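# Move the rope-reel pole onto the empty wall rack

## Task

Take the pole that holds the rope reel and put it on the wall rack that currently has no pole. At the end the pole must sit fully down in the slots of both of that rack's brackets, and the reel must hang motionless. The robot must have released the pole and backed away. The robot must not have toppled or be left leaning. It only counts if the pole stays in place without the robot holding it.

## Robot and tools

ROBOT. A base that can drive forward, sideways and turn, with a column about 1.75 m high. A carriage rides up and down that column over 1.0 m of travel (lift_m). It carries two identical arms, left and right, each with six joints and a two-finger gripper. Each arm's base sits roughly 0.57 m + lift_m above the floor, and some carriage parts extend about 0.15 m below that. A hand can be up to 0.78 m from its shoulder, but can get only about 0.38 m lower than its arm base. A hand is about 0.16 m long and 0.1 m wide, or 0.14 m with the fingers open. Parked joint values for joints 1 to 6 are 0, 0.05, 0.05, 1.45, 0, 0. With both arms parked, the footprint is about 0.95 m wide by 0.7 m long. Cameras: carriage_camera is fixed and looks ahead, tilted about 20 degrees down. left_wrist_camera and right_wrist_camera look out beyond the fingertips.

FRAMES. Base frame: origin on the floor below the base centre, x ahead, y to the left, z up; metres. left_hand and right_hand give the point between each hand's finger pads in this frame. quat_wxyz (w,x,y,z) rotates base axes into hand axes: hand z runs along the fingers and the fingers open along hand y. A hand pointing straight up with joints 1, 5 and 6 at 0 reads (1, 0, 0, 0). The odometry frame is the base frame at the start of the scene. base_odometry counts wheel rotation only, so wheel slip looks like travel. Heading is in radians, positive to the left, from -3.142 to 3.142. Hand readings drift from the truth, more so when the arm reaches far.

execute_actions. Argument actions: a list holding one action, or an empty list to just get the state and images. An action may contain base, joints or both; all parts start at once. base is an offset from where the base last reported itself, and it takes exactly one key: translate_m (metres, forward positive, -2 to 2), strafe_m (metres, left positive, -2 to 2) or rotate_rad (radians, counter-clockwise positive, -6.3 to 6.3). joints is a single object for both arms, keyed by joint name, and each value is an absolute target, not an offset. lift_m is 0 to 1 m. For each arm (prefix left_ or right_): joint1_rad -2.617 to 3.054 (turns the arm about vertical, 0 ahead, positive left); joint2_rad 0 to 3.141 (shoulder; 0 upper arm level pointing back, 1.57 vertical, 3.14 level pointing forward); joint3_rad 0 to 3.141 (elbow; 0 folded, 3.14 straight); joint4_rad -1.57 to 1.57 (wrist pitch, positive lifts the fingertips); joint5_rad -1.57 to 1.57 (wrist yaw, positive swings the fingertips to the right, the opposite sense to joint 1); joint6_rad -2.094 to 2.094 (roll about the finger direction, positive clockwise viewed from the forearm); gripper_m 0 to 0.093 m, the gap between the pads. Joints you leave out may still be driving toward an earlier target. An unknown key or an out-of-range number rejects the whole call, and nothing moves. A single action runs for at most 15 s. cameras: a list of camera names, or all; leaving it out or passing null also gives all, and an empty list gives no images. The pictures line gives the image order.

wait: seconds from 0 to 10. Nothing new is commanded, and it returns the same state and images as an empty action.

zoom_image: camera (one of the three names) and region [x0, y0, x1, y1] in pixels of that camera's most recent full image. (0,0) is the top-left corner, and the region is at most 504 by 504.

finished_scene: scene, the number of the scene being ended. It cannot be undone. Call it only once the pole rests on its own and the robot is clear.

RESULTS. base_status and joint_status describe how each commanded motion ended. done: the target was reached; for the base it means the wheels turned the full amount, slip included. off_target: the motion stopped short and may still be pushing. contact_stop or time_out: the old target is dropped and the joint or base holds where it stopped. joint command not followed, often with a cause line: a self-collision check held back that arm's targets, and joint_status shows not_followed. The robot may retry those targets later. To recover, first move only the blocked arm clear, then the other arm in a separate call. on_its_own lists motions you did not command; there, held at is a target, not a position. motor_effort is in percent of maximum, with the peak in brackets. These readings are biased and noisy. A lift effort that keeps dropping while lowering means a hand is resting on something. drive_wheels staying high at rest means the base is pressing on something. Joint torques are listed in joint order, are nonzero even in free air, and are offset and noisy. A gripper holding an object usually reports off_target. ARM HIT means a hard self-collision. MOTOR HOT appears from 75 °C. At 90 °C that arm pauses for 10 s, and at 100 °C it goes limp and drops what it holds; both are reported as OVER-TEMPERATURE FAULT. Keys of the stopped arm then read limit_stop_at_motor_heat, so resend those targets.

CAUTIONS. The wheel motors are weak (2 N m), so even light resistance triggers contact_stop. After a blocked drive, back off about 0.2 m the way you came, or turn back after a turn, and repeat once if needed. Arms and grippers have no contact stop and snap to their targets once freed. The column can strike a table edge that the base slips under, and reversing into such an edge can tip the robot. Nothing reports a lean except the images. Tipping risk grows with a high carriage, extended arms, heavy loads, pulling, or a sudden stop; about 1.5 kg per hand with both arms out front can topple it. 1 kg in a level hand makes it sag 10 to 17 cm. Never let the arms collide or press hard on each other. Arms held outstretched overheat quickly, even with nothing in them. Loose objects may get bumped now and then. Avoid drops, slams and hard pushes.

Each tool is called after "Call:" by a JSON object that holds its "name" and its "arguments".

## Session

Call:
{"name": "execute_actions", "arguments": {"actions": [], "cameras": ["carriage_camera"]}}

Scene clock: 0.00 s.
Joint torques (N m, as the arm reports them, + toward a larger angle): no reading
base_odometry: x=+0.000 y=+0.000 heading=+0.000 (m, m, rad; odometry frame)
base_status: not commanded
joint_positions: lift_m=+0.300 left_joint1_rad=-0.006 left_joint2_rad=+0.029 left_joint3_rad=+0.033 left_joint4_rad=+1.413 left_joint5_rad=-0.015 left_joint6_rad=-0.023 left_gripper_m=+0.094 right_joint1_rad=+0.008 right_joint2_rad=+0.060 right_joint3_rad=+0.046 right_joint4_rad=+1.450 right_joint5_rad=-0.029 right_joint6_rad=+0.004 right_gripper_m=+0.094
joint_status: not commanded
motor_effort: lift_m=+23 drive_wheels=-7 (%)
left_hand: x=+0.3158 y=+0.3224 z=+1.2682 quat_wxyz=(+0.997, -0.008, +0.077, -0.014) (m; base frame)
right_hand: x=+0.3125 y=-0.3149 z=+1.2726 quat_wxyz=(+0.998, -0.014, +0.067, +0.007) (m; base frame)
pictures: carriage_camera
camera_calibration (this result's frames):
carriage_camera: T_world_to_cam=[[-0.00989463, -0.999942, 0.00415995, 0.000415366], [-0.305521, -0.000938071, -0.952185, 1.25228], [0.952134, -0.0106925, -0.305494, 0.220993], [0, 0, 0, 1]] pos_world=[0.172188, 0.00395304, 1.25992]
Images, in order (width x height): carriage_camera 504x504.

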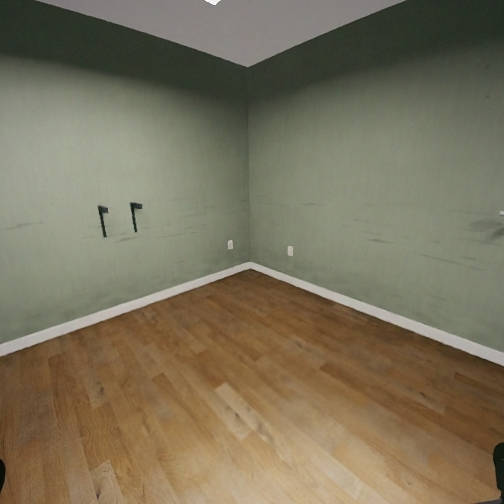

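Call:
{"name": "execute_actions", "arguments": {"actions": [{"base":{"rotate_rad":-0.82},"joints":{"left_joint6_rad":-1.57,"right_joint6_rad":1.57,"left_joint2_rad":0.05,"left_joint3_rad":0.05,"right_joint2_rad":0.05,"right_joint3_rad":0.03,"left_joint4_rad":0.1,"right_joint4_rad":0.14,"left_joint1_rad":-0.5,"right_joint1_rad":0.5,"left_joint5_rad":-0.35,"right_joint5_rad":0.35}}], "cameras": ["carriage_camera"]}}

Call:
{"name": "execute_actions", "arguments": {"actions": [{"base":{"translate_m":0.9}}]}}

Scene clock: 5.23 s.
Joint torques (N m, as the arm reports them, + toward a larger angle): left_arm=[-0.62  3.97  9.28  1.84  0.03 -0.03] | right_arm=[ 0.19  1.76  7.44  2.33  0.06 -0.04]
base_odometry: x=+0.000 y=+0.000 heading=-0.817 (m, m, rad; odometry frame)
base_status: done
joint_positions: lift_m=+0.300 left_joint1_rad=-0.495 left_joint2_rad=+0.029 left_joint3_rad=+0.033 left_joint4_rad=+0.090 left_joint5_rad=-0.348 left_joint6_rad=-1.565 left_gripper_m=+0.094 right_joint1_rad=+0.496 right_joint2_rad=+0.060 right_joint3_rad=+0.046 right_joint4_rad=+0.152 right_joint5_rad=+0.343 right_joint6_rad=+1.562 right_gripper_m=+0.094
joint_status: all done
motor_effort: lift_m=+23(23) drive_wheels=+27(40) (%)
left_hand: x=+0.5122 y=+0.2598 z=+1.0474 quat_wxyz=(+0.475, -0.448, +0.505, -0.565) (m; base frame)
right_hand: x=+0.5123 y=-0.2587 z=+1.0613 quat_wxyz=(+0.479, +0.440, +0.492, +0.579) (m; base frame)
pictures: carriage_camera
camera_calibration (this result's frames):
carriage_camera: T_world_to_cam=[[-0.00989463, -0.999942, 0.00415995, 0.000415366], [-0.305521, -0.000938071, -0.952185, 1.25228], [0.952134, -0.0106925, -0.305494, 0.220994], [0, 0, 0, 1]] pos_world=[0.172188, 0.00395304, 1.25992]
Images, in order (width x height): carriage_camera 504x504.

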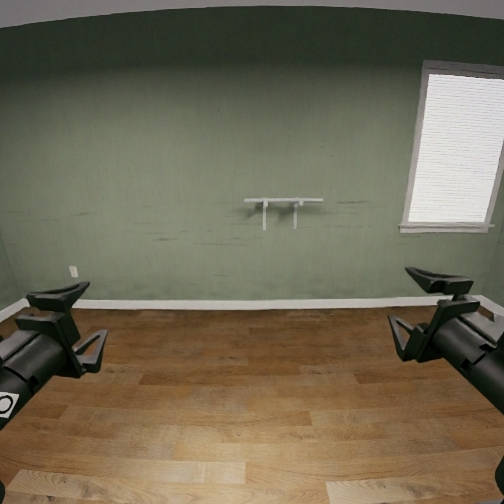

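Scene clock: 9.43 s.
Joint torques (N m, as the arm reports them, + toward a larger angle): left_arm=[-0.56  3.96  9.25  1.81  0.04 -0.03] | right_arm=[ 0.25  1.84  7.46  2.34  0.05 -0.04]
base_odometry: x=+0.614 y=-0.658 heading=-0.819 (m, m, rad; odometry frame)
base_status: done
joint_positions: lift_m=+0.300 left_joint1_rad=-0.495 left_joint2_rad=+0.029 left_joint3_rad=+0.033 left_joint4_rad=+0.091 left_joint5_rad=-0.348 left_joint6_rad=-1.565 left_gripper_m=+0.094 right_joint1_rad=+0.496 right_joint2_rad=+0.060 right_joint3_rad=+0.046 right_joint4_rad=+0.152 right_joint5_rad=+0.344 right_joint6_rad=+1.562 right_gripper_m=+0.094
joint_status: not commanded
motor_effort: lift_m=+23(23) drive_wheels=-17(51) (%)
left_hand: x=+0.5122 y=+0.2599 z=+1.0476 quat_wxyz=(+0.475, -0.448, +0.505, -0.565) (m; base frame)
right_hand: x=+0.5123 y=-0.2588 z=+1.0613 quat_wxyz=(+0.479, +0.440, +0.492, +0.579) (m; base frame)
pictures: carriage_camera, left_wrist_camera, right_wrist_camera
camera_calibration (this result's frames):
carriage_camera: T_world_to_cam=[[-0.00989463, -0.999942, 0.00415995, 0.000415366], [-0.305521, -0.000938071, -0.952185, 1.25228], [0.952134, -0.0106925, -0.305494, 0.220994], [0, 0, 0, 1]] pos_world=[0.172188, 0.00395304, 1.25992]
left_wrist_camera: T_world_to_cam=[[-0.0259411, 0.05822, 0.997967, -1.04451], [-0.707278, -0.706567, 0.0228352, 0.522522], [0.706459, -0.705248, 0.0595068, -0.120922], [0, 0, 0, 1]] pos_world=[0.427899, 0.344728, 1.03765]
right_wrist_camera: T_world_to_cam=[[0.112153, 0.068997, -0.991293, 1.01004], [-0.693559, 0.719841, -0.0283649, 0.575516], [0.711616, 0.690701, 0.128586, -0.201966], [0, 0, 0, 1]] pos_world=[0.429597, -0.344472, 1.04354]
Images, in order (width x height): carriage_camera 504x504, left_wrist_camera 504x504, right_wrist_camera 504x504.

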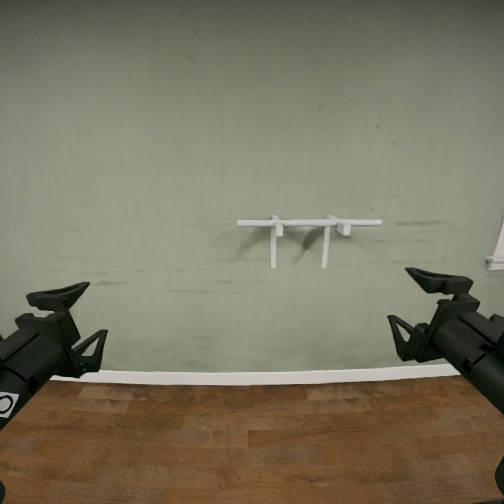

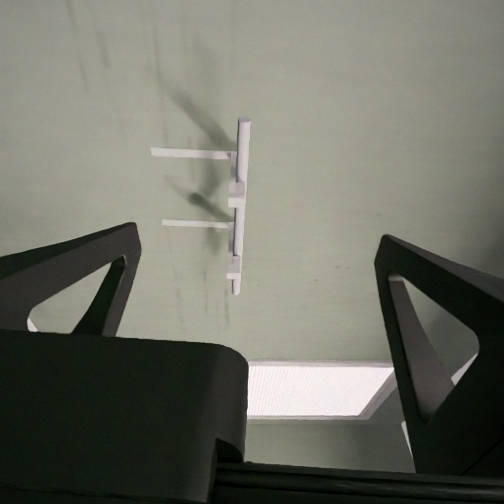

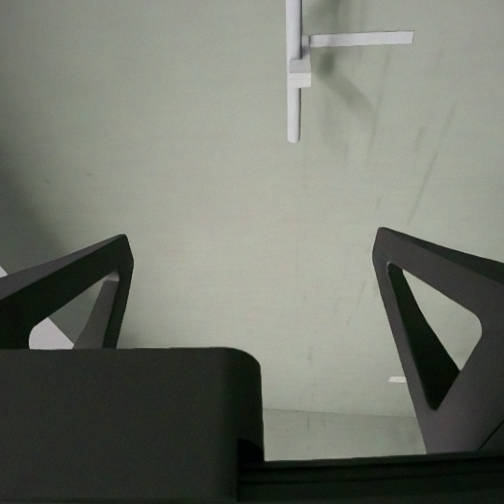

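A decoy.

Call:
{"name": "execute_actions", "arguments": {"actions": [{"base":{"rotate_rad":-2.35},"joints":{"right_joint4_rad":0.09}}], "cameras": ["carriage_camera"]}}

Scene clock: 15.67 s.
Joint torques (N m, as the arm reports them, + toward a larger angle): left_arm=[-0.66  3.73  9.45  1.84  0.09 -0.03] | right_arm=[ 0.24  1.74  7.45  2.35  0.03 -0.04]
base_odometry: x=+0.614 y=-0.658 heading=+3.117 (m, m, rad; odometry frame)
base_status: done
joint_positions: lift_m=+0.300 left_joint1_rad=-0.496 left_joint2_rad=+0.032 left_joint3_rad=+0.033 left_joint4_rad=+0.091 left_joint5_rad=-0.349 left_joint6_rad=-1.565 left_gripper_m=+0.094 right_joint1_rad=+0.496 right_joint2_rad=+0.060 right_joint3_rad=+0.046 right_joint4_rad=+0.103 right_joint5_rad=+0.346 right_joint6_rad=+1.562 right_gripper_m=+0.094
joint_status: all done
motor_effort: lift_m=+23(23) drive_wheels=+27(51) (%)
left_hand: x=+0.5124 y=+0.2598 z=+1.0470 quat_wxyz=(+0.475, -0.448, +0.506, -0.564) (m; base frame)
right_hand: x=+0.5135 y=-0.2586 z=+1.0500 quat_wxyz=(+0.474, +0.447, +0.508, +0.563) (m; base frame)
pictures: carriage_camera
camera_calibration (this result's frames):
carriage_camera: T_world_to_cam=[[-0.00989463, -0.999942, 0.00415995, 0.000415366], [-0.305521, -0.000938071, -0.952185, 1.25228], [0.952134, -0.0106925, -0.305494, 0.220994], [0, 0, 0, 1]] pos_world=[0.172188, 0.00395304, 1.25992]
Images, in order (width x height): carriage_camera 504x504.

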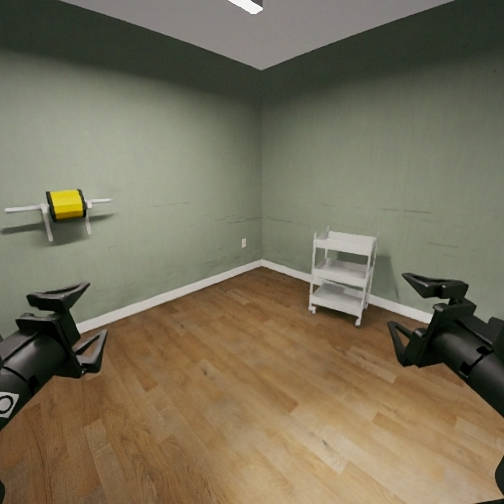

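Call:
{"name": "execute_actions", "arguments": {"actions": [{"base":{"rotate_rad":0.79}}], "cameras": ["carriage_camera"]}}

Call:
{"name": "execute_actions", "arguments": {"actions": [{"base":{"translate_m":0.9}}]}}

Scene clock: 20.27 s.
Joint torques (N m, as the arm reports them, + toward a larger angle): left_arm=[-0.49  3.92  9.5   1.88  0.06 -0.04] | right_arm=[ 0.28  1.73  7.51  2.34  0.03 -0.03]
base_odometry: x=+0.614 y=-0.658 heading=-2.380 (m, m, rad; odometry frame)
base_status: done
joint_positions: lift_m=+0.300 left_joint1_rad=-0.496 left_joint2_rad=+0.032 left_joint3_rad=+0.033 left_joint4_rad=+0.091 left_joint5_rad=-0.349 left_joint6_rad=-1.565 left_gripper_m=+0.094 right_joint1_rad=+0.496 right_joint2_rad=+0.060 right_joint3_rad=+0.046 right_joint4_rad=+0.102 right_joint5_rad=+0.347 right_joint6_rad=+1.562 right_gripper_m=+0.094
joint_status: not commanded
motor_effort: lift_m=+23(23) drive_wheels=+31(57) (%)
left_hand: x=+0.5125 y=+0.2598 z=+1.0470 quat_wxyz=(+0.475, -0.449, +0.506, -0.564) (m; base frame)
right_hand: x=+0.5135 y=-0.2587 z=+1.0497 quat_wxyz=(+0.475, +0.448, +0.508, +0.562) (m; base frame)
pictures: carriage_camera
camera_calibration (this result's frames):
carriage_camera: T_world_to_cam=[[-0.00989463, -0.999942, 0.00415995, 0.000415366], [-0.305521, -0.000938071, -0.952185, 1.25228], [0.952134, -0.0106925, -0.305494, 0.220994], [0, 0, 0, 1]] pos_world=[0.172188, 0.00395304, 1.25992]
Images, in order (width x height): carriage_camera 504x504.

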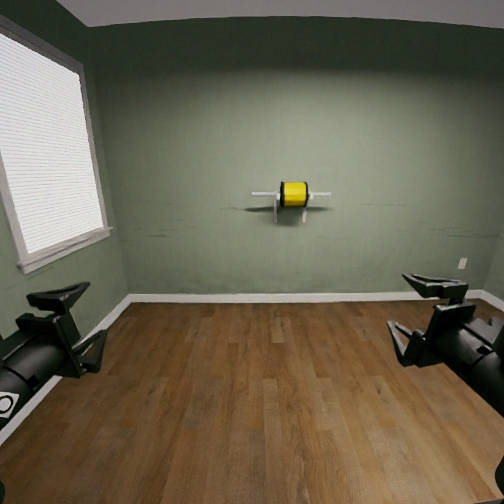

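Scene clock: 24.47 s.
Joint torques (N m, as the arm reports them, + toward a larger angle): left_arm=[-0.5   3.69  9.52  1.89  0.06 -0.03] | right_arm=[ 0.24  1.8   7.46  2.36  0.03 -0.03]
base_odometry: x=-0.035 y=-1.282 heading=-2.377 (m, m, rad; odometry frame)
base_status: done
joint_positions: lift_m=+0.300 left_joint1_rad=-0.496 left_joint2_rad=+0.032 left_joint3_rad=+0.033 left_joint4_rad=+0.091 left_joint5_rad=-0.349 left_joint6_rad=-1.565 left_gripper_m=+0.094 right_joint1_rad=+0.496 right_joint2_rad=+0.060 right_joint3_rad=+0.046 right_joint4_rad=+0.102 right_joint5_rad=+0.347 right_joint6_rad=+1.562 right_gripper_m=+0.094
joint_status: not commanded
motor_effort: lift_m=+23(23) drive_wheels=-17(53) (%)
left_hand: x=+0.5124 y=+0.2598 z=+1.0471 quat_wxyz=(+0.475, -0.449, +0.505, -0.564) (m; base frame)
right_hand: x=+0.5136 y=-0.2588 z=+1.0496 quat_wxyz=(+0.475, +0.448, +0.508, +0.562) (m; base frame)
pictures: carriage_camera, left_wrist_camera, right_wrist_camera
camera_calibration (this result's frames):
carriage_camera: T_world_to_cam=[[-0.00989463, -0.999942, 0.00415995, 0.000415366], [-0.305521, -0.000938071, -0.952185, 1.25228], [0.952134, -0.0106925, -0.305494, 0.220994], [0, 0, 0, 1]] pos_world=[0.172188, 0.00395304, 1.25992]
left_wrist_camera: T_world_to_cam=[[-0.0239073, 0.0572406, 0.998074, -1.04492], [-0.706695, -0.707124, 0.0236265, 0.521676], [0.707114, -0.704769, 0.057357, -0.119289], [0, 0, 0, 1]] pos_world=[0.428036, 0.34463, 1.03742]
right_wrist_camera: T_world_to_cam=[[0.0684714, 0.0453812, -0.99662, 1.02019], [-0.69205, 0.721701, -0.0146836, 0.561366], [0.718595, 0.690716, 0.0808219, -0.15483], [0, 0, 0, 1]] pos_world=[0.4299, -0.344491, 1.0375]
Images, in order (width x height): carriage_camera 504x504, left_wrist_camera 504x504, right_wrist_camera 504x504.

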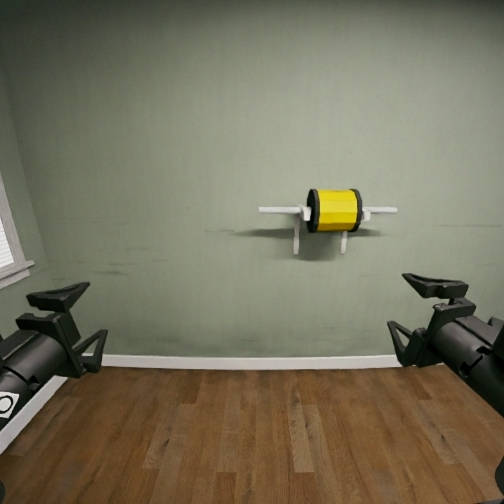

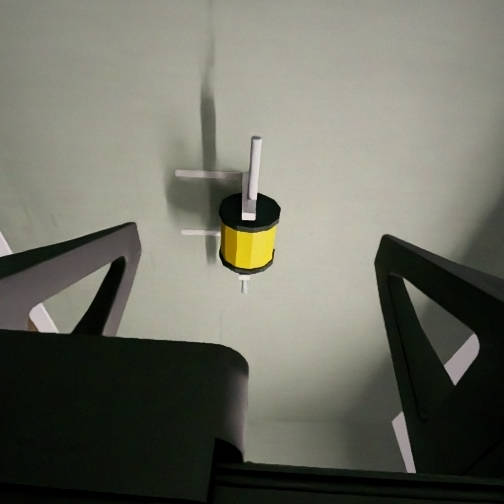

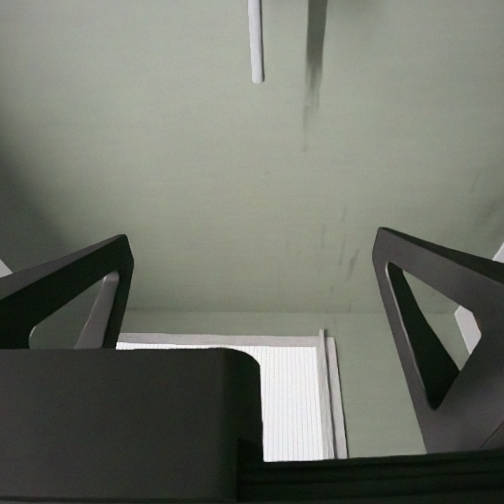

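Call:
{"name": "execute_actions", "arguments": {"actions": [{"base":{"strafe_m":-0.37},"joints":{"lift_m":0.35}}], "cameras": []}}

Call:
{"name": "execute_actions", "arguments": {"actions": [{"base":{"translate_m":0.56}}]}}

Scene clock: 29.10 s.
Joint torques (N m, as the arm reports them, + toward a larger angle): left_arm=[-0.52  3.58  9.5   1.78  0.05 -0.03] | right_arm=[ 0.2   1.79  7.85  2.38  0.04 -0.04]
base_odometry: x=-0.291 y=-1.015 heading=-2.377 (m, m, rad; odometry frame)
base_status: done
joint_positions: lift_m=+0.350 left_joint1_rad=-0.496 left_joint2_rad=+0.033 left_joint3_rad=+0.033 left_joint4_rad=+0.095 left_joint5_rad=-0.351 left_joint6_rad=-1.565 left_gripper_m=+0.094 right_joint1_rad=+0.496 right_joint2_rad=+0.060 right_joint3_rad=+0.041 right_joint4_rad=+0.100 right_joint5_rad=+0.347 right_joint6_rad=+1.562 right_gripper_m=+0.094
joint_status: all done
motor_effort: lift_m=+23(27) drive_wheels=-8(39) (%)
left_hand: x=+0.5125 y=+0.2600 z=+1.0973 quat_wxyz=(+0.475, -0.449, +0.504, -0.564) (m; base frame)
right_hand: x=+0.5139 y=-0.2585 z=+1.0968 quat_wxyz=(+0.474, +0.449, +0.510, +0.560) (m; base frame)
pictures: none
No camera images: the call's "cameras" was empty. Leave "cameras" out to get every camera's image.

Scene clock: 32.50 s.
Joint torques (N m, as the arm reports them, + toward a larger angle): left_arm=[-0.54  3.64  9.5   1.82  0.07 -0.03] | right_arm=[ 0.22  1.78  7.82  2.36  0.04 -0.04]
base_odometry: x=-0.696 y=-1.402 heading=-2.378 (m, m, rad; odometry frame)
base_status: done
joint_positions: lift_m=+0.350 left_joint1_rad=-0.496 left_joint2_rad=+0.033 left_joint3_rad=+0.033 left_joint4_rad=+0.094 left_joint5_rad=-0.351 left_joint6_rad=-1.565 left_gripper_m=+0.094 right_joint1_rad=+0.496 right_joint2_rad=+0.060 right_joint3_rad=+0.041 right_joint4_rad=+0.100 right_joint5_rad=+0.347 right_joint6_rad=+1.562 right_gripper_m=+0.094
joint_status: not commanded
motor_effort: lift_m=+23(23) drive_wheels=-11(40) (%)
left_hand: x=+0.5126 y=+0.2600 z=+1.0969 quat_wxyz=(+0.475, -0.449, +0.505, -0.564) (m; base frame)
right_hand: x=+0.5139 y=-0.2585 z=+1.0968 quat_wxyz=(+0.474, +0.449, +0.510, +0.560) (m; base frame)
pictures: carriage_camera, left_wrist_camera, right_wrist_camera
camera_calibration (this result's frames):
carriage_camera: T_world_to_cam=[[-0.00989463, -0.999942, 0.00415995, 0.00020865], [-0.305521, -0.000938071, -0.952185, 1.2996], [0.952134, -0.0106925, -0.305494, 0.236174], [0, 0, 0, 1]] pos_world=[0.172188, 0.00395304, 1.30961]
left_wrist_camera: T_world_to_cam=[[-0.024201, 0.0578635, 0.998031, -1.0946], [-0.705918, -0.707889, 0.0239242, 0.520167], [0.70788, -0.703949, 0.0579785, -0.123434], [0, 0, 0, 1]] pos_world=[0.428081, 0.344666, 1.08716]
right_wrist_camera: T_world_to_cam=[[0.0633797, 0.0430645, -0.99706, 1.06972], [-0.692691, 0.721119, -0.0128858, 0.56023], [0.718444, 0.691471, 0.0755347, -0.153015], [0, 0, 0, 1]] pos_world=[0.4302, -0.344254, 1.08535]
Images, in order (width x height): carriage_camera 504x504, left_wrist_camera 504x504, right_wrist_camera 504x504.

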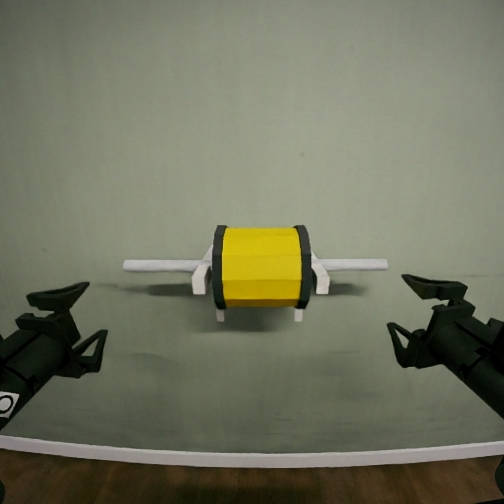

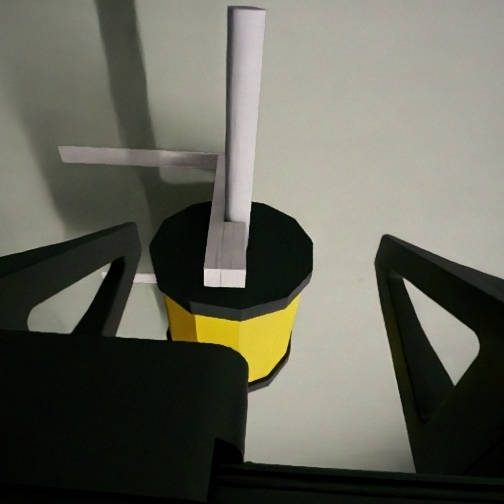

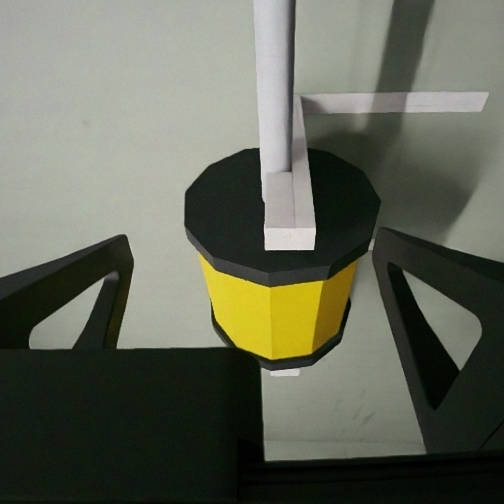

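Call:
{"name": "execute_actions", "arguments": {"actions": [{"base":{"rotate_rad":-0.028},"joints":{"lift_m":0.345}}], "cameras": []}}

Call:
{"name": "execute_actions", "arguments": {"actions": [{"base":{"translate_m":0.19}}]}}

Scene clock: 35.03 s.
Joint torques (N m, as the arm reports them, + toward a larger angle): left_arm=[-0.53  3.64  9.42  1.86  0.06 -0.02] | right_arm=[ 0.2   1.88  7.88  2.4   0.1  -0.04]
base_odometry: x=-0.696 y=-1.402 heading=-2.405 (m, m, rad; odometry frame)
base_status: done
joint_positions: lift_m=+0.345 left_joint1_rad=-0.496 left_joint2_rad=+0.033 left_joint3_rad=+0.033 left_joint4_rad=+0.091 left_joint5_rad=-0.351 left_joint6_rad=-1.565 left_gripper_m=+0.094 right_joint1_rad=+0.496 right_joint2_rad=+0.059 right_joint3_rad=+0.040 right_joint4_rad=+0.096 right_joint5_rad=+0.347 right_joint6_rad=+1.562 right_gripper_m=+0.094
joint_status: all done
motor_effort: lift_m=+23(25) drive_wheels=-10(12) (%)
left_hand: x=+0.5127 y=+0.2601 z=+1.0911 quat_wxyz=(+0.475, -0.450, +0.506, -0.563) (m; base frame)
right_hand: x=+0.5139 y=-0.2584 z=+1.0904 quat_wxyz=(+0.473, +0.449, +0.512, +0.559) (m; base frame)
pictures: none
No camera images: the call's "cameras" was empty. Leave "cameras" out to get every camera's image.

Scene clock: 37.20 s.
Joint torques (N m, as the arm reports them, + toward a larger angle): left_arm=[-0.51  3.54  9.41  1.86  0.07 -0.02] | right_arm=[ 0.21  1.76  7.97  2.42  0.04 -0.04]
base_odometry: x=-0.838 y=-1.530 heading=-2.406 (m, m, rad; odometry frame)
base_status: done
joint_positions: lift_m=+0.345 left_joint1_rad=-0.496 left_joint2_rad=+0.033 left_joint3_rad=+0.033 left_joint4_rad=+0.092 left_joint5_rad=-0.351 left_joint6_rad=-1.565 left_gripper_m=+0.094 right_joint1_rad=+0.496 right_joint2_rad=+0.059 right_joint3_rad=+0.040 right_joint4_rad=+0.096 right_joint5_rad=+0.347 right_joint6_rad=+1.562 right_gripper_m=+0.094
joint_status: not commanded
motor_effort: lift_m=+23(23) drive_wheels=-15(40) (%)
left_hand: x=+0.5126 y=+0.2601 z=+1.0914 quat_wxyz=(+0.475, -0.449, +0.505, -0.563) (m; base frame)
right_hand: x=+0.5139 y=-0.2584 z=+1.0904 quat_wxyz=(+0.473, +0.449, +0.512, +0.559) (m; base frame)
pictures: carriage_camera, left_wrist_camera, right_wrist_camera
camera_calibration (this result's frames):
carriage_camera: T_world_to_cam=[[-0.00989463, -0.999942, 0.00415995, 0.000229635], [-0.305521, -0.000938071, -0.952185, 1.2948], [0.952134, -0.0106925, -0.305494, 0.234633], [0, 0, 0, 1]] pos_world=[0.172188, 0.00395304, 1.30456]
left_wrist_camera: T_world_to_cam=[[-0.0225368, 0.0570017, 0.99812, -1.08984], [-0.705338, -0.708446, 0.0245327, 0.519599], [0.708512, -0.703459, 0.0561716, -0.121557], [0, 0, 0, 1]] pos_world=[0.428056, 0.34472, 1.08188]
right_wrist_camera: T_world_to_cam=[[0.0597002, 0.0410716, -0.997371, 1.06512], [-0.692736, 0.721095, -0.0117709, 0.558966], [0.718716, 0.691618, 0.0715013, -0.148298], [0, 0, 0, 1]] pos_world=[0.430213, -0.344248, 1.0795]
Images, in order (width x height): carriage_camera 504x504, left_wrist_camera 504x504, right_wrist_camera 504x504.

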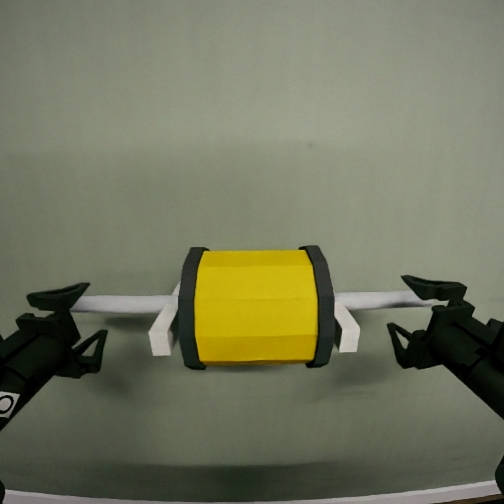

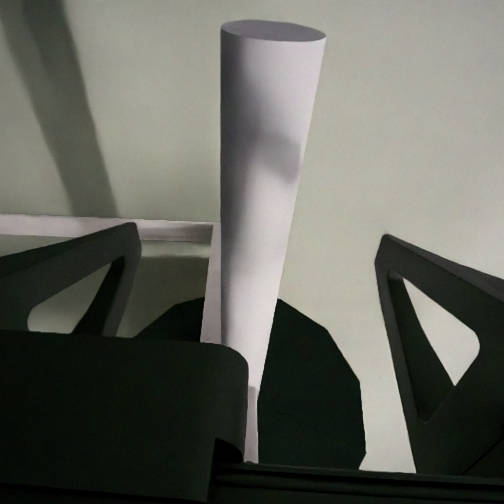

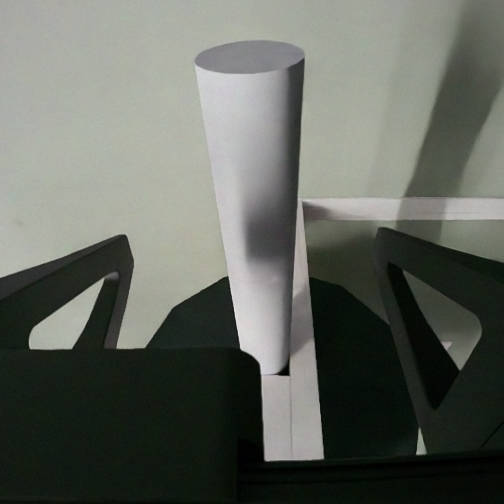

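Call:
{"name": "execute_actions", "arguments": {"actions": [{"base":{"translate_m":0.043}}], "cameras": []}}

Call:
{"name": "execute_actions", "arguments": {"actions": [{"joints":{"left_gripper_m":0,"right_gripper_m":0}}]}}

Call:
{"name": "execute_actions", "arguments": {"actions": [{"joints":{"lift_m":0.445,"left_joint4_rad":0.26,"right_joint4_rad":0.28}}]}}

Scene clock: 43.20 s.
Joint torques (N m, as the arm reports them, + toward a larger angle): left_arm=[-0.47  3.66  9.53  1.86  0.08 -0.03] | right_arm=[ 0.2   1.86  7.89  2.4   0.04 -0.04]
base_odometry: x=-0.870 y=-1.558 heading=-2.408 (m, m, rad; odometry frame)
base_status: done
joint_positions: lift_m=+0.345 left_joint1_rad=-0.496 left_joint2_rad=+0.034 left_joint3_rad=+0.033 left_joint4_rad=+0.091 left_joint5_rad=-0.351 left_joint6_rad=-1.565 left_gripper_m=+0.094 right_joint1_rad=+0.496 right_joint2_rad=+0.059 right_joint3_rad=+0.040 right_joint4_rad=+0.097 right_joint5_rad=+0.348 right_joint6_rad=+1.562 right_gripper_m=+0.094
joint_status: not commanded
motor_effort: lift_m=+23(23) drive_wheels=+9(43) (%)
left_hand: x=+0.5127 y=+0.2599 z=+1.0911 quat_wxyz=(+0.475, -0.449, +0.506, -0.563) (m; base frame)
right_hand: x=+0.5139 y=-0.2586 z=+1.0907 quat_wxyz=(+0.473, +0.449, +0.511, +0.559) (m; base frame)
pictures: none
No camera images: the call's "cameras" was empty. Leave "cameras" out to get every camera's image.

Scene clock: 43.93 s.
Joint torques (N m, as the arm reports them, + toward a larger angle): left_arm=[-0.57  3.43  9.32  1.75  0.07 -0.43] | right_arm=[0.21 1.85 7.94 2.43 0.04 0.19]
base_odometry: x=-0.870 y=-1.558 heading=-2.408 (m, m, rad; odometry frame)
base_status: not commanded
joint_positions: lift_m=+0.345 left_joint1_rad=-0.496 left_joint2_rad=+0.037 left_joint3_rad=+0.035 left_joint4_rad=+0.099 left_joint5_rad=-0.352 left_joint6_rad=-1.532 left_gripper_m=+0.027 right_joint1_rad=+0.496 right_joint2_rad=+0.059 right_joint3_rad=+0.040 right_joint4_rad=+0.096 right_joint5_rad=+0.347 right_joint6_rad=+1.537 right_gripper_m=+0.027
joint_status: left_gripper_m off_target (ended at +0.027, target +0.000); right_gripper_m off_target (ended at +0.027, target +0.000)
motor_effort: lift_m=+22(23) drive_wheels=+8(9) (%)
left_hand: x=+0.5126 y=+0.2601 z=+1.0935 quat_wxyz=(+0.485, -0.440, +0.511, -0.557) (m; base frame)
right_hand: x=+0.5139 y=-0.2584 z=+1.0905 quat_wxyz=(+0.480, +0.442, +0.517, +0.553) (m; base frame)
pictures: carriage_camera, left_wrist_camera, right_wrist_camera
camera_calibration (this result's frames):
carriage_camera: T_world_to_cam=[[-0.00989463, -0.999942, 0.00415995, 0.000229403], [-0.305521, -0.000938071, -0.952185, 1.29485], [0.952134, -0.0106925, -0.305494, 0.23465], [0, 0, 0, 1]] pos_world=[0.172188, 0.00395304, 1.30462]
left_wrist_camera: T_world_to_cam=[[-0.032652, 0.0275507, 0.999087, -1.08016], [-0.703392, -0.710794, -0.00338738, 0.549646], [0.710052, -0.70286, 0.0425878, -0.107715], [0, 0, 0, 1]] pos_world=[0.427831, 0.344735, 1.08562]
right_wrist_camera: T_world_to_cam=[[0.0635124, 0.0158047, -0.997856, 1.05721], [-0.691309, 0.721825, -0.0325683, 0.581101], [0.719762, 0.691895, 0.0567708, -0.132705], [0, 0, 0, 1]] pos_world=[0.43009, -0.344344, 1.0814]
Images, in order (width x height): carriage_camera 504x504, left_wrist_camera 504x504, right_wrist_camera 504x504.

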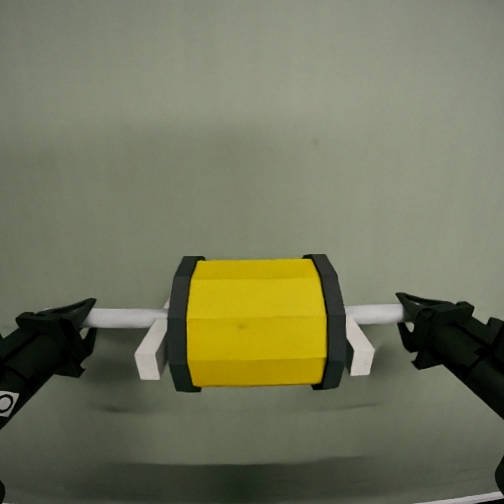

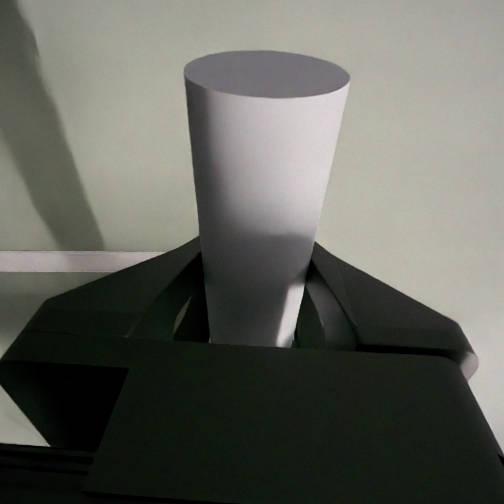

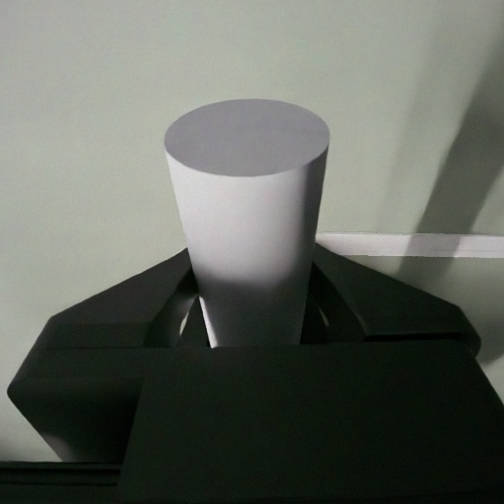

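Scene clock: 44.97 s.
Joint torques (N m, as the arm reports them, + toward a larger angle): left_arm=[-0.48  1.34 11.94  3.6   0.17 -0.05] | right_arm=[ 0.21  1.18 11.81  5.02 -0.03 -0.12]
base_odometry: x=-0.870 y=-1.558 heading=-2.408 (m, m, rad; odometry frame)
base_status: not commanded
joint_positions: lift_m=+0.445 left_joint1_rad=-0.496 left_joint2_rad=+0.061 left_joint3_rad=+0.002 left_joint4_rad=+0.058 left_joint5_rad=-0.365 left_joint6_rad=-1.568 left_gripper_m=+0.027 right_joint1_rad=+0.496 right_joint2_rad=+0.065 right_joint3_rad=-0.008 right_joint4_rad=+0.074 right_joint5_rad=+0.355 right_joint6_rad=+1.571 right_gripper_m=+0.027
joint_status: left_joint4_rad off_target (ended at +0.058, target +0.260); right_joint4_rad off_target (ended at +0.074, target +0.280); the others done
motor_effort: lift_m=+25(31) drive_wheels=+8(8) (%)
left_hand: x=+0.5168 y=+0.2602 z=+1.1624 quat_wxyz=(+0.467, -0.465, +0.533, -0.531) (m; base frame)
right_hand: x=+0.5171 y=-0.2582 z=+1.1606 quat_wxyz=(+0.464, +0.463, +0.534, +0.535) (m; base frame)
pictures: carriage_camera, left_wrist_camera, right_wrist_camera
camera_calibration (this result's frames):
carriage_camera: T_world_to_cam=[[-0.00989463, -0.999942, 0.00415995, -0.000185434], [-0.305521, -0.000938071, -0.952185, 1.3898], [0.952134, -0.0106925, -0.305494, 0.265115], [0, 0, 0, 1]] pos_world=[0.172188, 0.00395304, 1.40434]
left_wrist_camera: T_world_to_cam=[[0.05874, 0.0165224, 0.998137, -1.19214], [-0.692999, -0.719011, 0.0526847, 0.484502], [0.718542, -0.694802, -0.0307847, -0.0347862], [0, 0, 0, 1]] pos_world=[0.430781, 0.343889, 1.16332]
right_wrist_camera: T_world_to_cam=[[-0.00853185, 0.0135197, -0.999872, 1.16592], [-0.68704, 0.72645, 0.0156851, 0.528396], [0.72657, 0.687086, 0.0030906, -0.0816482], [0, 0, 0, 1]] pos_world=[0.4323, -0.343517, 1.15773]
Images, in order (width x height): carriage_camera 504x504, left_wrist_camera 504x504, right_wrist_camera 504x504.

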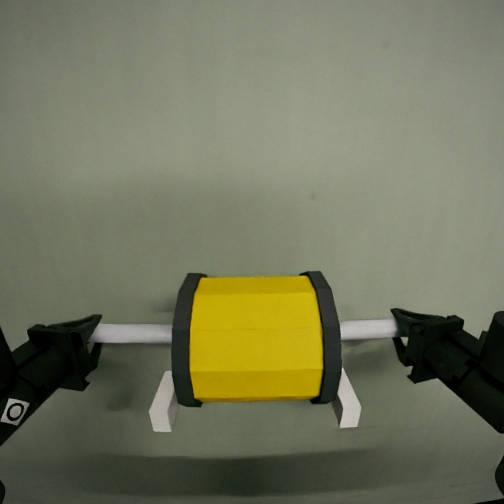

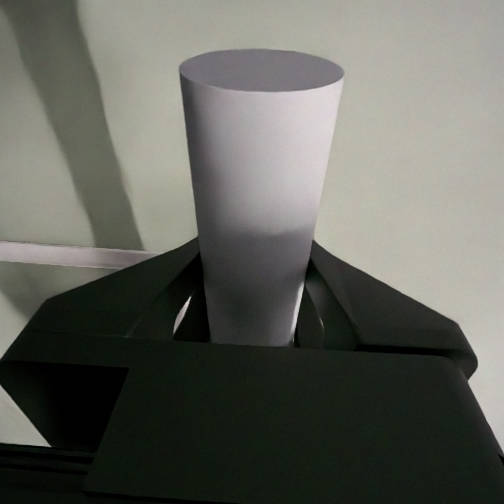

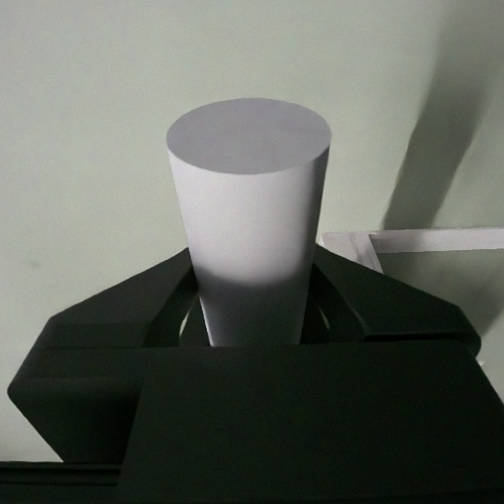

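Tighter fit. Target on opposite wall.

Call:
{"name": "execute_actions", "arguments": {"actions": [{"base":{"translate_m":-1.4}}], "cameras": ["carriage_camera"]}}

Call:
{"name": "execute_actions", "arguments": {"actions": [{"base":{"rotate_rad":-3.145},"joints":{"lift_m":0.36}}], "cameras": ["carriage_camera"]}}

Call:
{"name": "execute_actions", "arguments": {"actions": [{"base":{"translate_m":1.3}}], "cameras": ["carriage_camera"]}}

Call:
{"name": "zoom_image", "arguments": {"camera": "carriage_camera", "region": [150, 200, 350, 300]}}

Scene clock: 54.90 s.
Joint torques (N m, as the arm reports them, + toward a larger angle): left_arm=[-0.54  1.41 11.95  3.65  0.17  0.04] | right_arm=[ 0.2   1.19 11.79  5.02  0.   -0.13]
base_odometry: x=+0.173 y=-0.624 heading=-2.410 (m, m, rad; odometry frame)
base_status: done
joint_positions: lift_m=+0.445 left_joint1_rad=-0.496 left_joint2_rad=+0.061 left_joint3_rad=+0.002 left_joint4_rad=+0.052 left_joint5_rad=-0.365 left_joint6_rad=-1.571 left_gripper_m=+0.027 right_joint1_rad=+0.496 right_joint2_rad=+0.065 right_joint3_rad=-0.008 right_joint4_rad=+0.069 right_joint5_rad=+0.355 right_joint6_rad=+1.573 right_gripper_m=+0.027
joint_status: not commanded
motor_effort: lift_m=+25(25) drive_wheels=-18(58) (%)
left_hand: x=+0.5168 y=+0.2602 z=+1.1612 quat_wxyz=(+0.465, -0.467, +0.534, -0.529) (m; base frame)
right_hand: x=+0.5171 y=-0.2582 z=+1.1594 quat_wxyz=(+0.462, +0.465, +0.535, +0.533) (m; base frame)
pictures: carriage_camera
camera_calibration (this result's frames):
carriage_camera: T_world_to_cam=[[-0.00989463, -0.999942, 0.00415995, -0.000185432], [-0.305521, -0.000938071, -0.952185, 1.3898], [0.952134, -0.0106925, -0.305494, 0.265114], [0, 0, 0, 1]] pos_world=[0.172188, 0.00395304, 1.40434]
Images, in order (width x height): carriage_camera 504x504.

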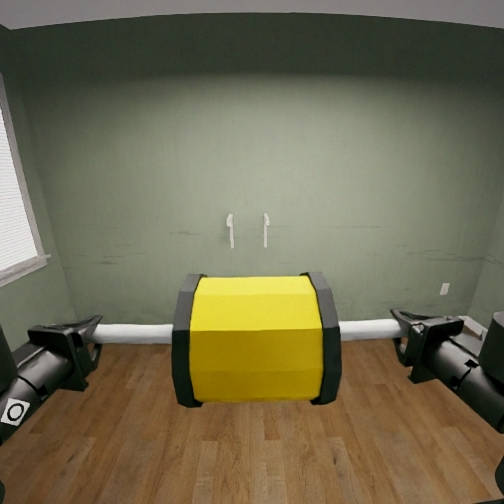

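Scene clock: 59.27 s.
Joint torques (N m, as the arm reports them, + toward a larger angle): left_arm=[-0.51  1.41 11.94  3.79  0.15  0.13] | right_arm=[ 0.22  1.17 11.8   5.22 -0.02 -0.21]
base_odometry: x=+0.172 y=-0.624 heading=+0.731 (m, m, rad; odometry frame)
base_status: done
joint_positions: lift_m=+0.360 left_joint1_rad=-0.496 left_joint2_rad=+0.061 left_joint3_rad=+0.002 left_joint4_rad=+0.037 left_joint5_rad=-0.365 left_joint6_rad=-1.578 left_gripper_m=+0.027 right_joint1_rad=+0.496 right_joint2_rad=+0.065 right_joint3_rad=-0.008 right_joint4_rad=+0.052 right_joint5_rad=+0.355 right_joint6_rad=+1.582 right_gripper_m=+0.027
joint_status: all done
motor_effort: lift_m=+27(28) drive_wheels=+27(55) (%)
left_hand: x=+0.5168 y=+0.2603 z=+1.0723 quat_wxyz=(+0.461, -0.471, +0.537, -0.526) (m; base frame)
right_hand: x=+0.5171 y=-0.2581 z=+1.0703 quat_wxyz=(+0.458, +0.469, +0.538, +0.530) (m; base frame)
pictures: carriage_camera
camera_calibration (this result's frames):
carriage_camera: T_world_to_cam=[[-0.00989463, -0.999942, 0.00415995, 0.000168811], [-0.305521, -0.000938071, -0.952185, 1.30872], [0.952134, -0.0106925, -0.305494, 0.2391], [0, 0, 0, 1]] pos_world=[0.172188, 0.00395304, 1.31918]
Images, in order (width x height): carriage_camera 504x504.

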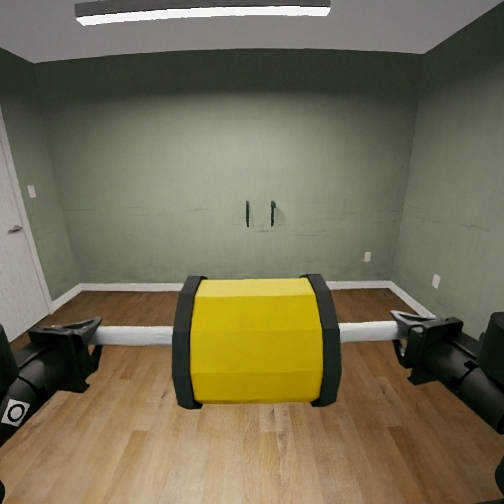

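Scene clock: 64.27 s.
Joint torques (N m, as the arm reports them, + toward a larger angle): left_arm=[-0.47  1.41 11.92  3.7   0.14  0.14] | right_arm=[ 0.2   1.16 11.8   5.2   0.01 -0.21]
base_odometry: x=+1.143 y=+0.241 heading=+0.729 (m, m, rad; odometry frame)
base_status: done
joint_positions: lift_m=+0.360 left_joint1_rad=-0.496 left_joint2_rad=+0.061 left_joint3_rad=+0.002 left_joint4_rad=+0.040 left_joint5_rad=-0.366 left_joint6_rad=-1.577 left_gripper_m=+0.027 right_joint1_rad=+0.496 right_joint2_rad=+0.065 right_joint3_rad=-0.008 right_joint4_rad=+0.055 right_joint5_rad=+0.354 right_joint6_rad=+1.581 right_gripper_m=+0.027
joint_status: not commanded
motor_effort: lift_m=+27(27) drive_wheels=-17(58) (%)
left_hand: x=+0.5168 y=+0.2604 z=+1.0730 quat_wxyz=(+0.462, -0.470, +0.536, -0.527) (m; base frame)
right_hand: x=+0.5171 y=-0.2580 z=+1.0710 quat_wxyz=(+0.458, +0.468, +0.538, +0.531) (m; base frame)
pictures: carriage_camera
camera_calibration (this result's frames):
carriage_camera: T_world_to_cam=[[-0.00989463, -0.999942, 0.00415995, 0.000168811], [-0.305521, -0.000938071, -0.952185, 1.30872], [0.952134, -0.0106925, -0.305494, 0.2391], [0, 0, 0, 1]] pos_world=[0.172188, 0.00395304, 1.31918]
Images, in order (width x height): carriage_camera 504x504.

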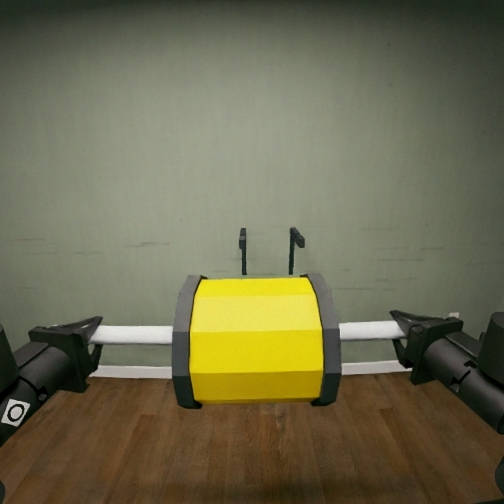

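Region (150, 200, 350, 300) of carriage_camera's 504x504 image, scaled by 2.520, with more detail than that image has.

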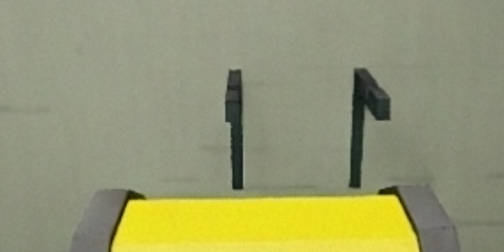

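Call:
{"name": "execute_actions", "arguments": {"actions": [{"base":{"strafe_m":-0.1},"joints":{"lift_m":0.385}}], "cameras": ["carriage_camera"]}}

Call:
{"name": "execute_actions", "arguments": {"actions": [{"base":{"translate_m":0.5}}]}}

Scene clock: 68.53 s.
Joint torques (N m, as the arm reports them, + toward a larger angle): left_arm=[-0.33  1.41 11.93  3.63  0.1   0.02] | right_arm=[ 0.24  1.18 11.8   5.01 -0.01 -0.13]
base_odometry: x=+1.210 y=+0.167 heading=+0.729 (m, m, rad; odometry frame)
base_status: done
joint_positions: lift_m=+0.385 left_joint1_rad=-0.496 left_joint2_rad=+0.061 left_joint3_rad=+0.002 left_joint4_rad=+0.054 left_joint5_rad=-0.365 left_joint6_rad=-1.570 left_gripper_m=+0.027 right_joint1_rad=+0.496 right_joint2_rad=+0.065 right_joint3_rad=-0.008 right_joint4_rad=+0.070 right_joint5_rad=+0.355 right_joint6_rad=+1.573 right_gripper_m=+0.027
joint_status: all done
motor_effort: lift_m=+25(31) drive_wheels=-8(38) (%)
left_hand: x=+0.5168 y=+0.2603 z=+1.1015 quat_wxyz=(+0.466, -0.467, +0.533, -0.530) (m; base frame)
right_hand: x=+0.5171 y=-0.2582 z=+1.0997 quat_wxyz=(+0.462, +0.464, +0.534, +0.534) (m; base frame)
pictures: carriage_camera
camera_calibration (this result's frames):
carriage_camera: T_world_to_cam=[[-0.00989463, -0.999942, 0.00415995, 0.0000640844], [-0.305521, -0.000938071, -0.952185, 1.33269], [0.952134, -0.0106925, -0.305494, 0.246791], [0, 0, 0, 1]] pos_world=[0.172188, 0.00395304, 1.34436]
Images, in order (width x height): carriage_camera 504x504.

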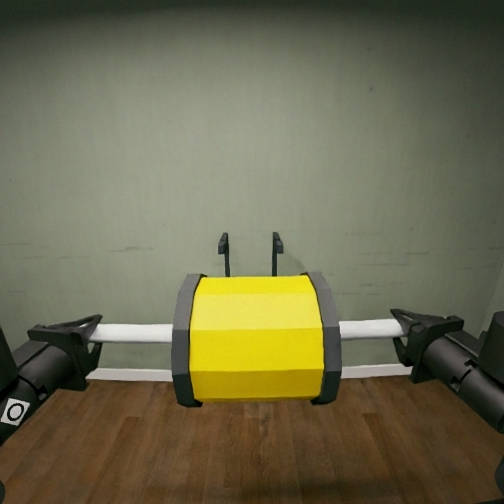

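Scene clock: 71.77 s.
Joint torques (N m, as the arm reports them, + toward a larger angle): left_arm=[-0.51  1.43 11.95  3.69  0.19  0.02] | right_arm=[ 0.21  1.14 11.8   5.02 -0.01 -0.15]
base_odometry: x=+1.584 y=+0.499 heading=+0.728 (m, m, rad; odometry frame)
base_status: done
joint_positions: lift_m=+0.385 left_joint1_rad=-0.496 left_joint2_rad=+0.061 left_joint3_rad=+0.002 left_joint4_rad=+0.052 left_joint5_rad=-0.366 left_joint6_rad=-1.571 left_gripper_m=+0.027 right_joint1_rad=+0.496 right_joint2_rad=+0.065 right_joint3_rad=-0.008 right_joint4_rad=+0.068 right_joint5_rad=+0.355 right_joint6_rad=+1.573 right_gripper_m=+0.027
joint_status: not commanded
motor_effort: lift_m=+25(25) drive_wheels=-13(39) (%)
left_hand: x=+0.5168 y=+0.2604 z=+1.1011 quat_wxyz=(+0.465, -0.467, +0.534, -0.529) (m; base frame)
right_hand: x=+0.5171 y=-0.2581 z=+1.0993 quat_wxyz=(+0.462, +0.465, +0.535, +0.533) (m; base frame)
pictures: carriage_camera, left_wrist_camera, right_wrist_camera
camera_calibration (this result's frames):
carriage_camera: T_world_to_cam=[[-0.00989463, -0.999942, 0.00415995, 0.0000641276], [-0.305521, -0.000938071, -0.952185, 1.33268], [0.952134, -0.0106925, -0.305494, 0.246787], [0, 0, 0, 1]] pos_world=[0.172188, 0.00395304, 1.34435]
left_wrist_camera: T_world_to_cam=[[0.0641377, 0.0168904, 0.997798, -1.13344], [-0.69187, -0.719795, 0.0566573, 0.483136], [0.719168, -0.693981, -0.0344801, -0.0330204], [0, 0, 0, 1]] pos_world=[0.430711, 0.343988, 1.10243]
right_wrist_camera: T_world_to_cam=[[-0.0135553, 0.0132385, -0.99982, 1.10714], [-0.687228, 0.726195, 0.0189327, 0.525764], [0.726315, 0.687361, -0.000745938, -0.0770751], [0, 0, 0, 1]] pos_world=[0.432308, -0.343486, 1.09693]
Images, in order (width x height): carriage_camera 504x504, left_wrist_camera 504x504, right_wrist_camera 504x504.

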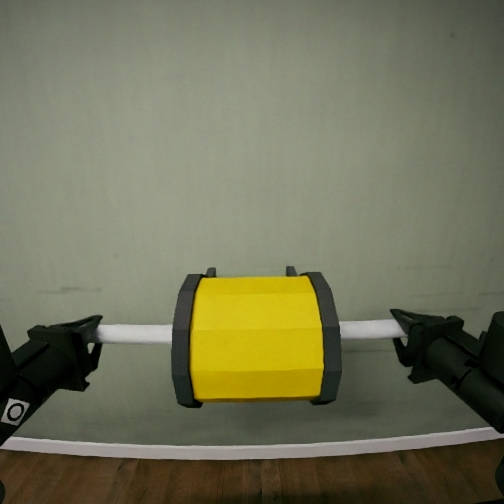

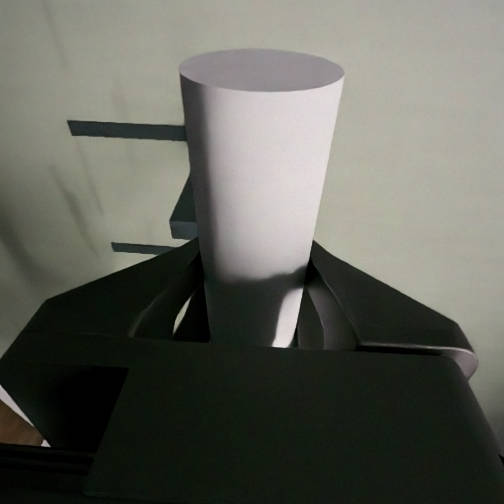

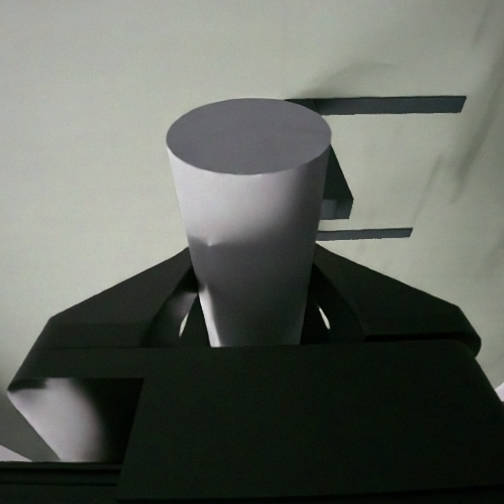

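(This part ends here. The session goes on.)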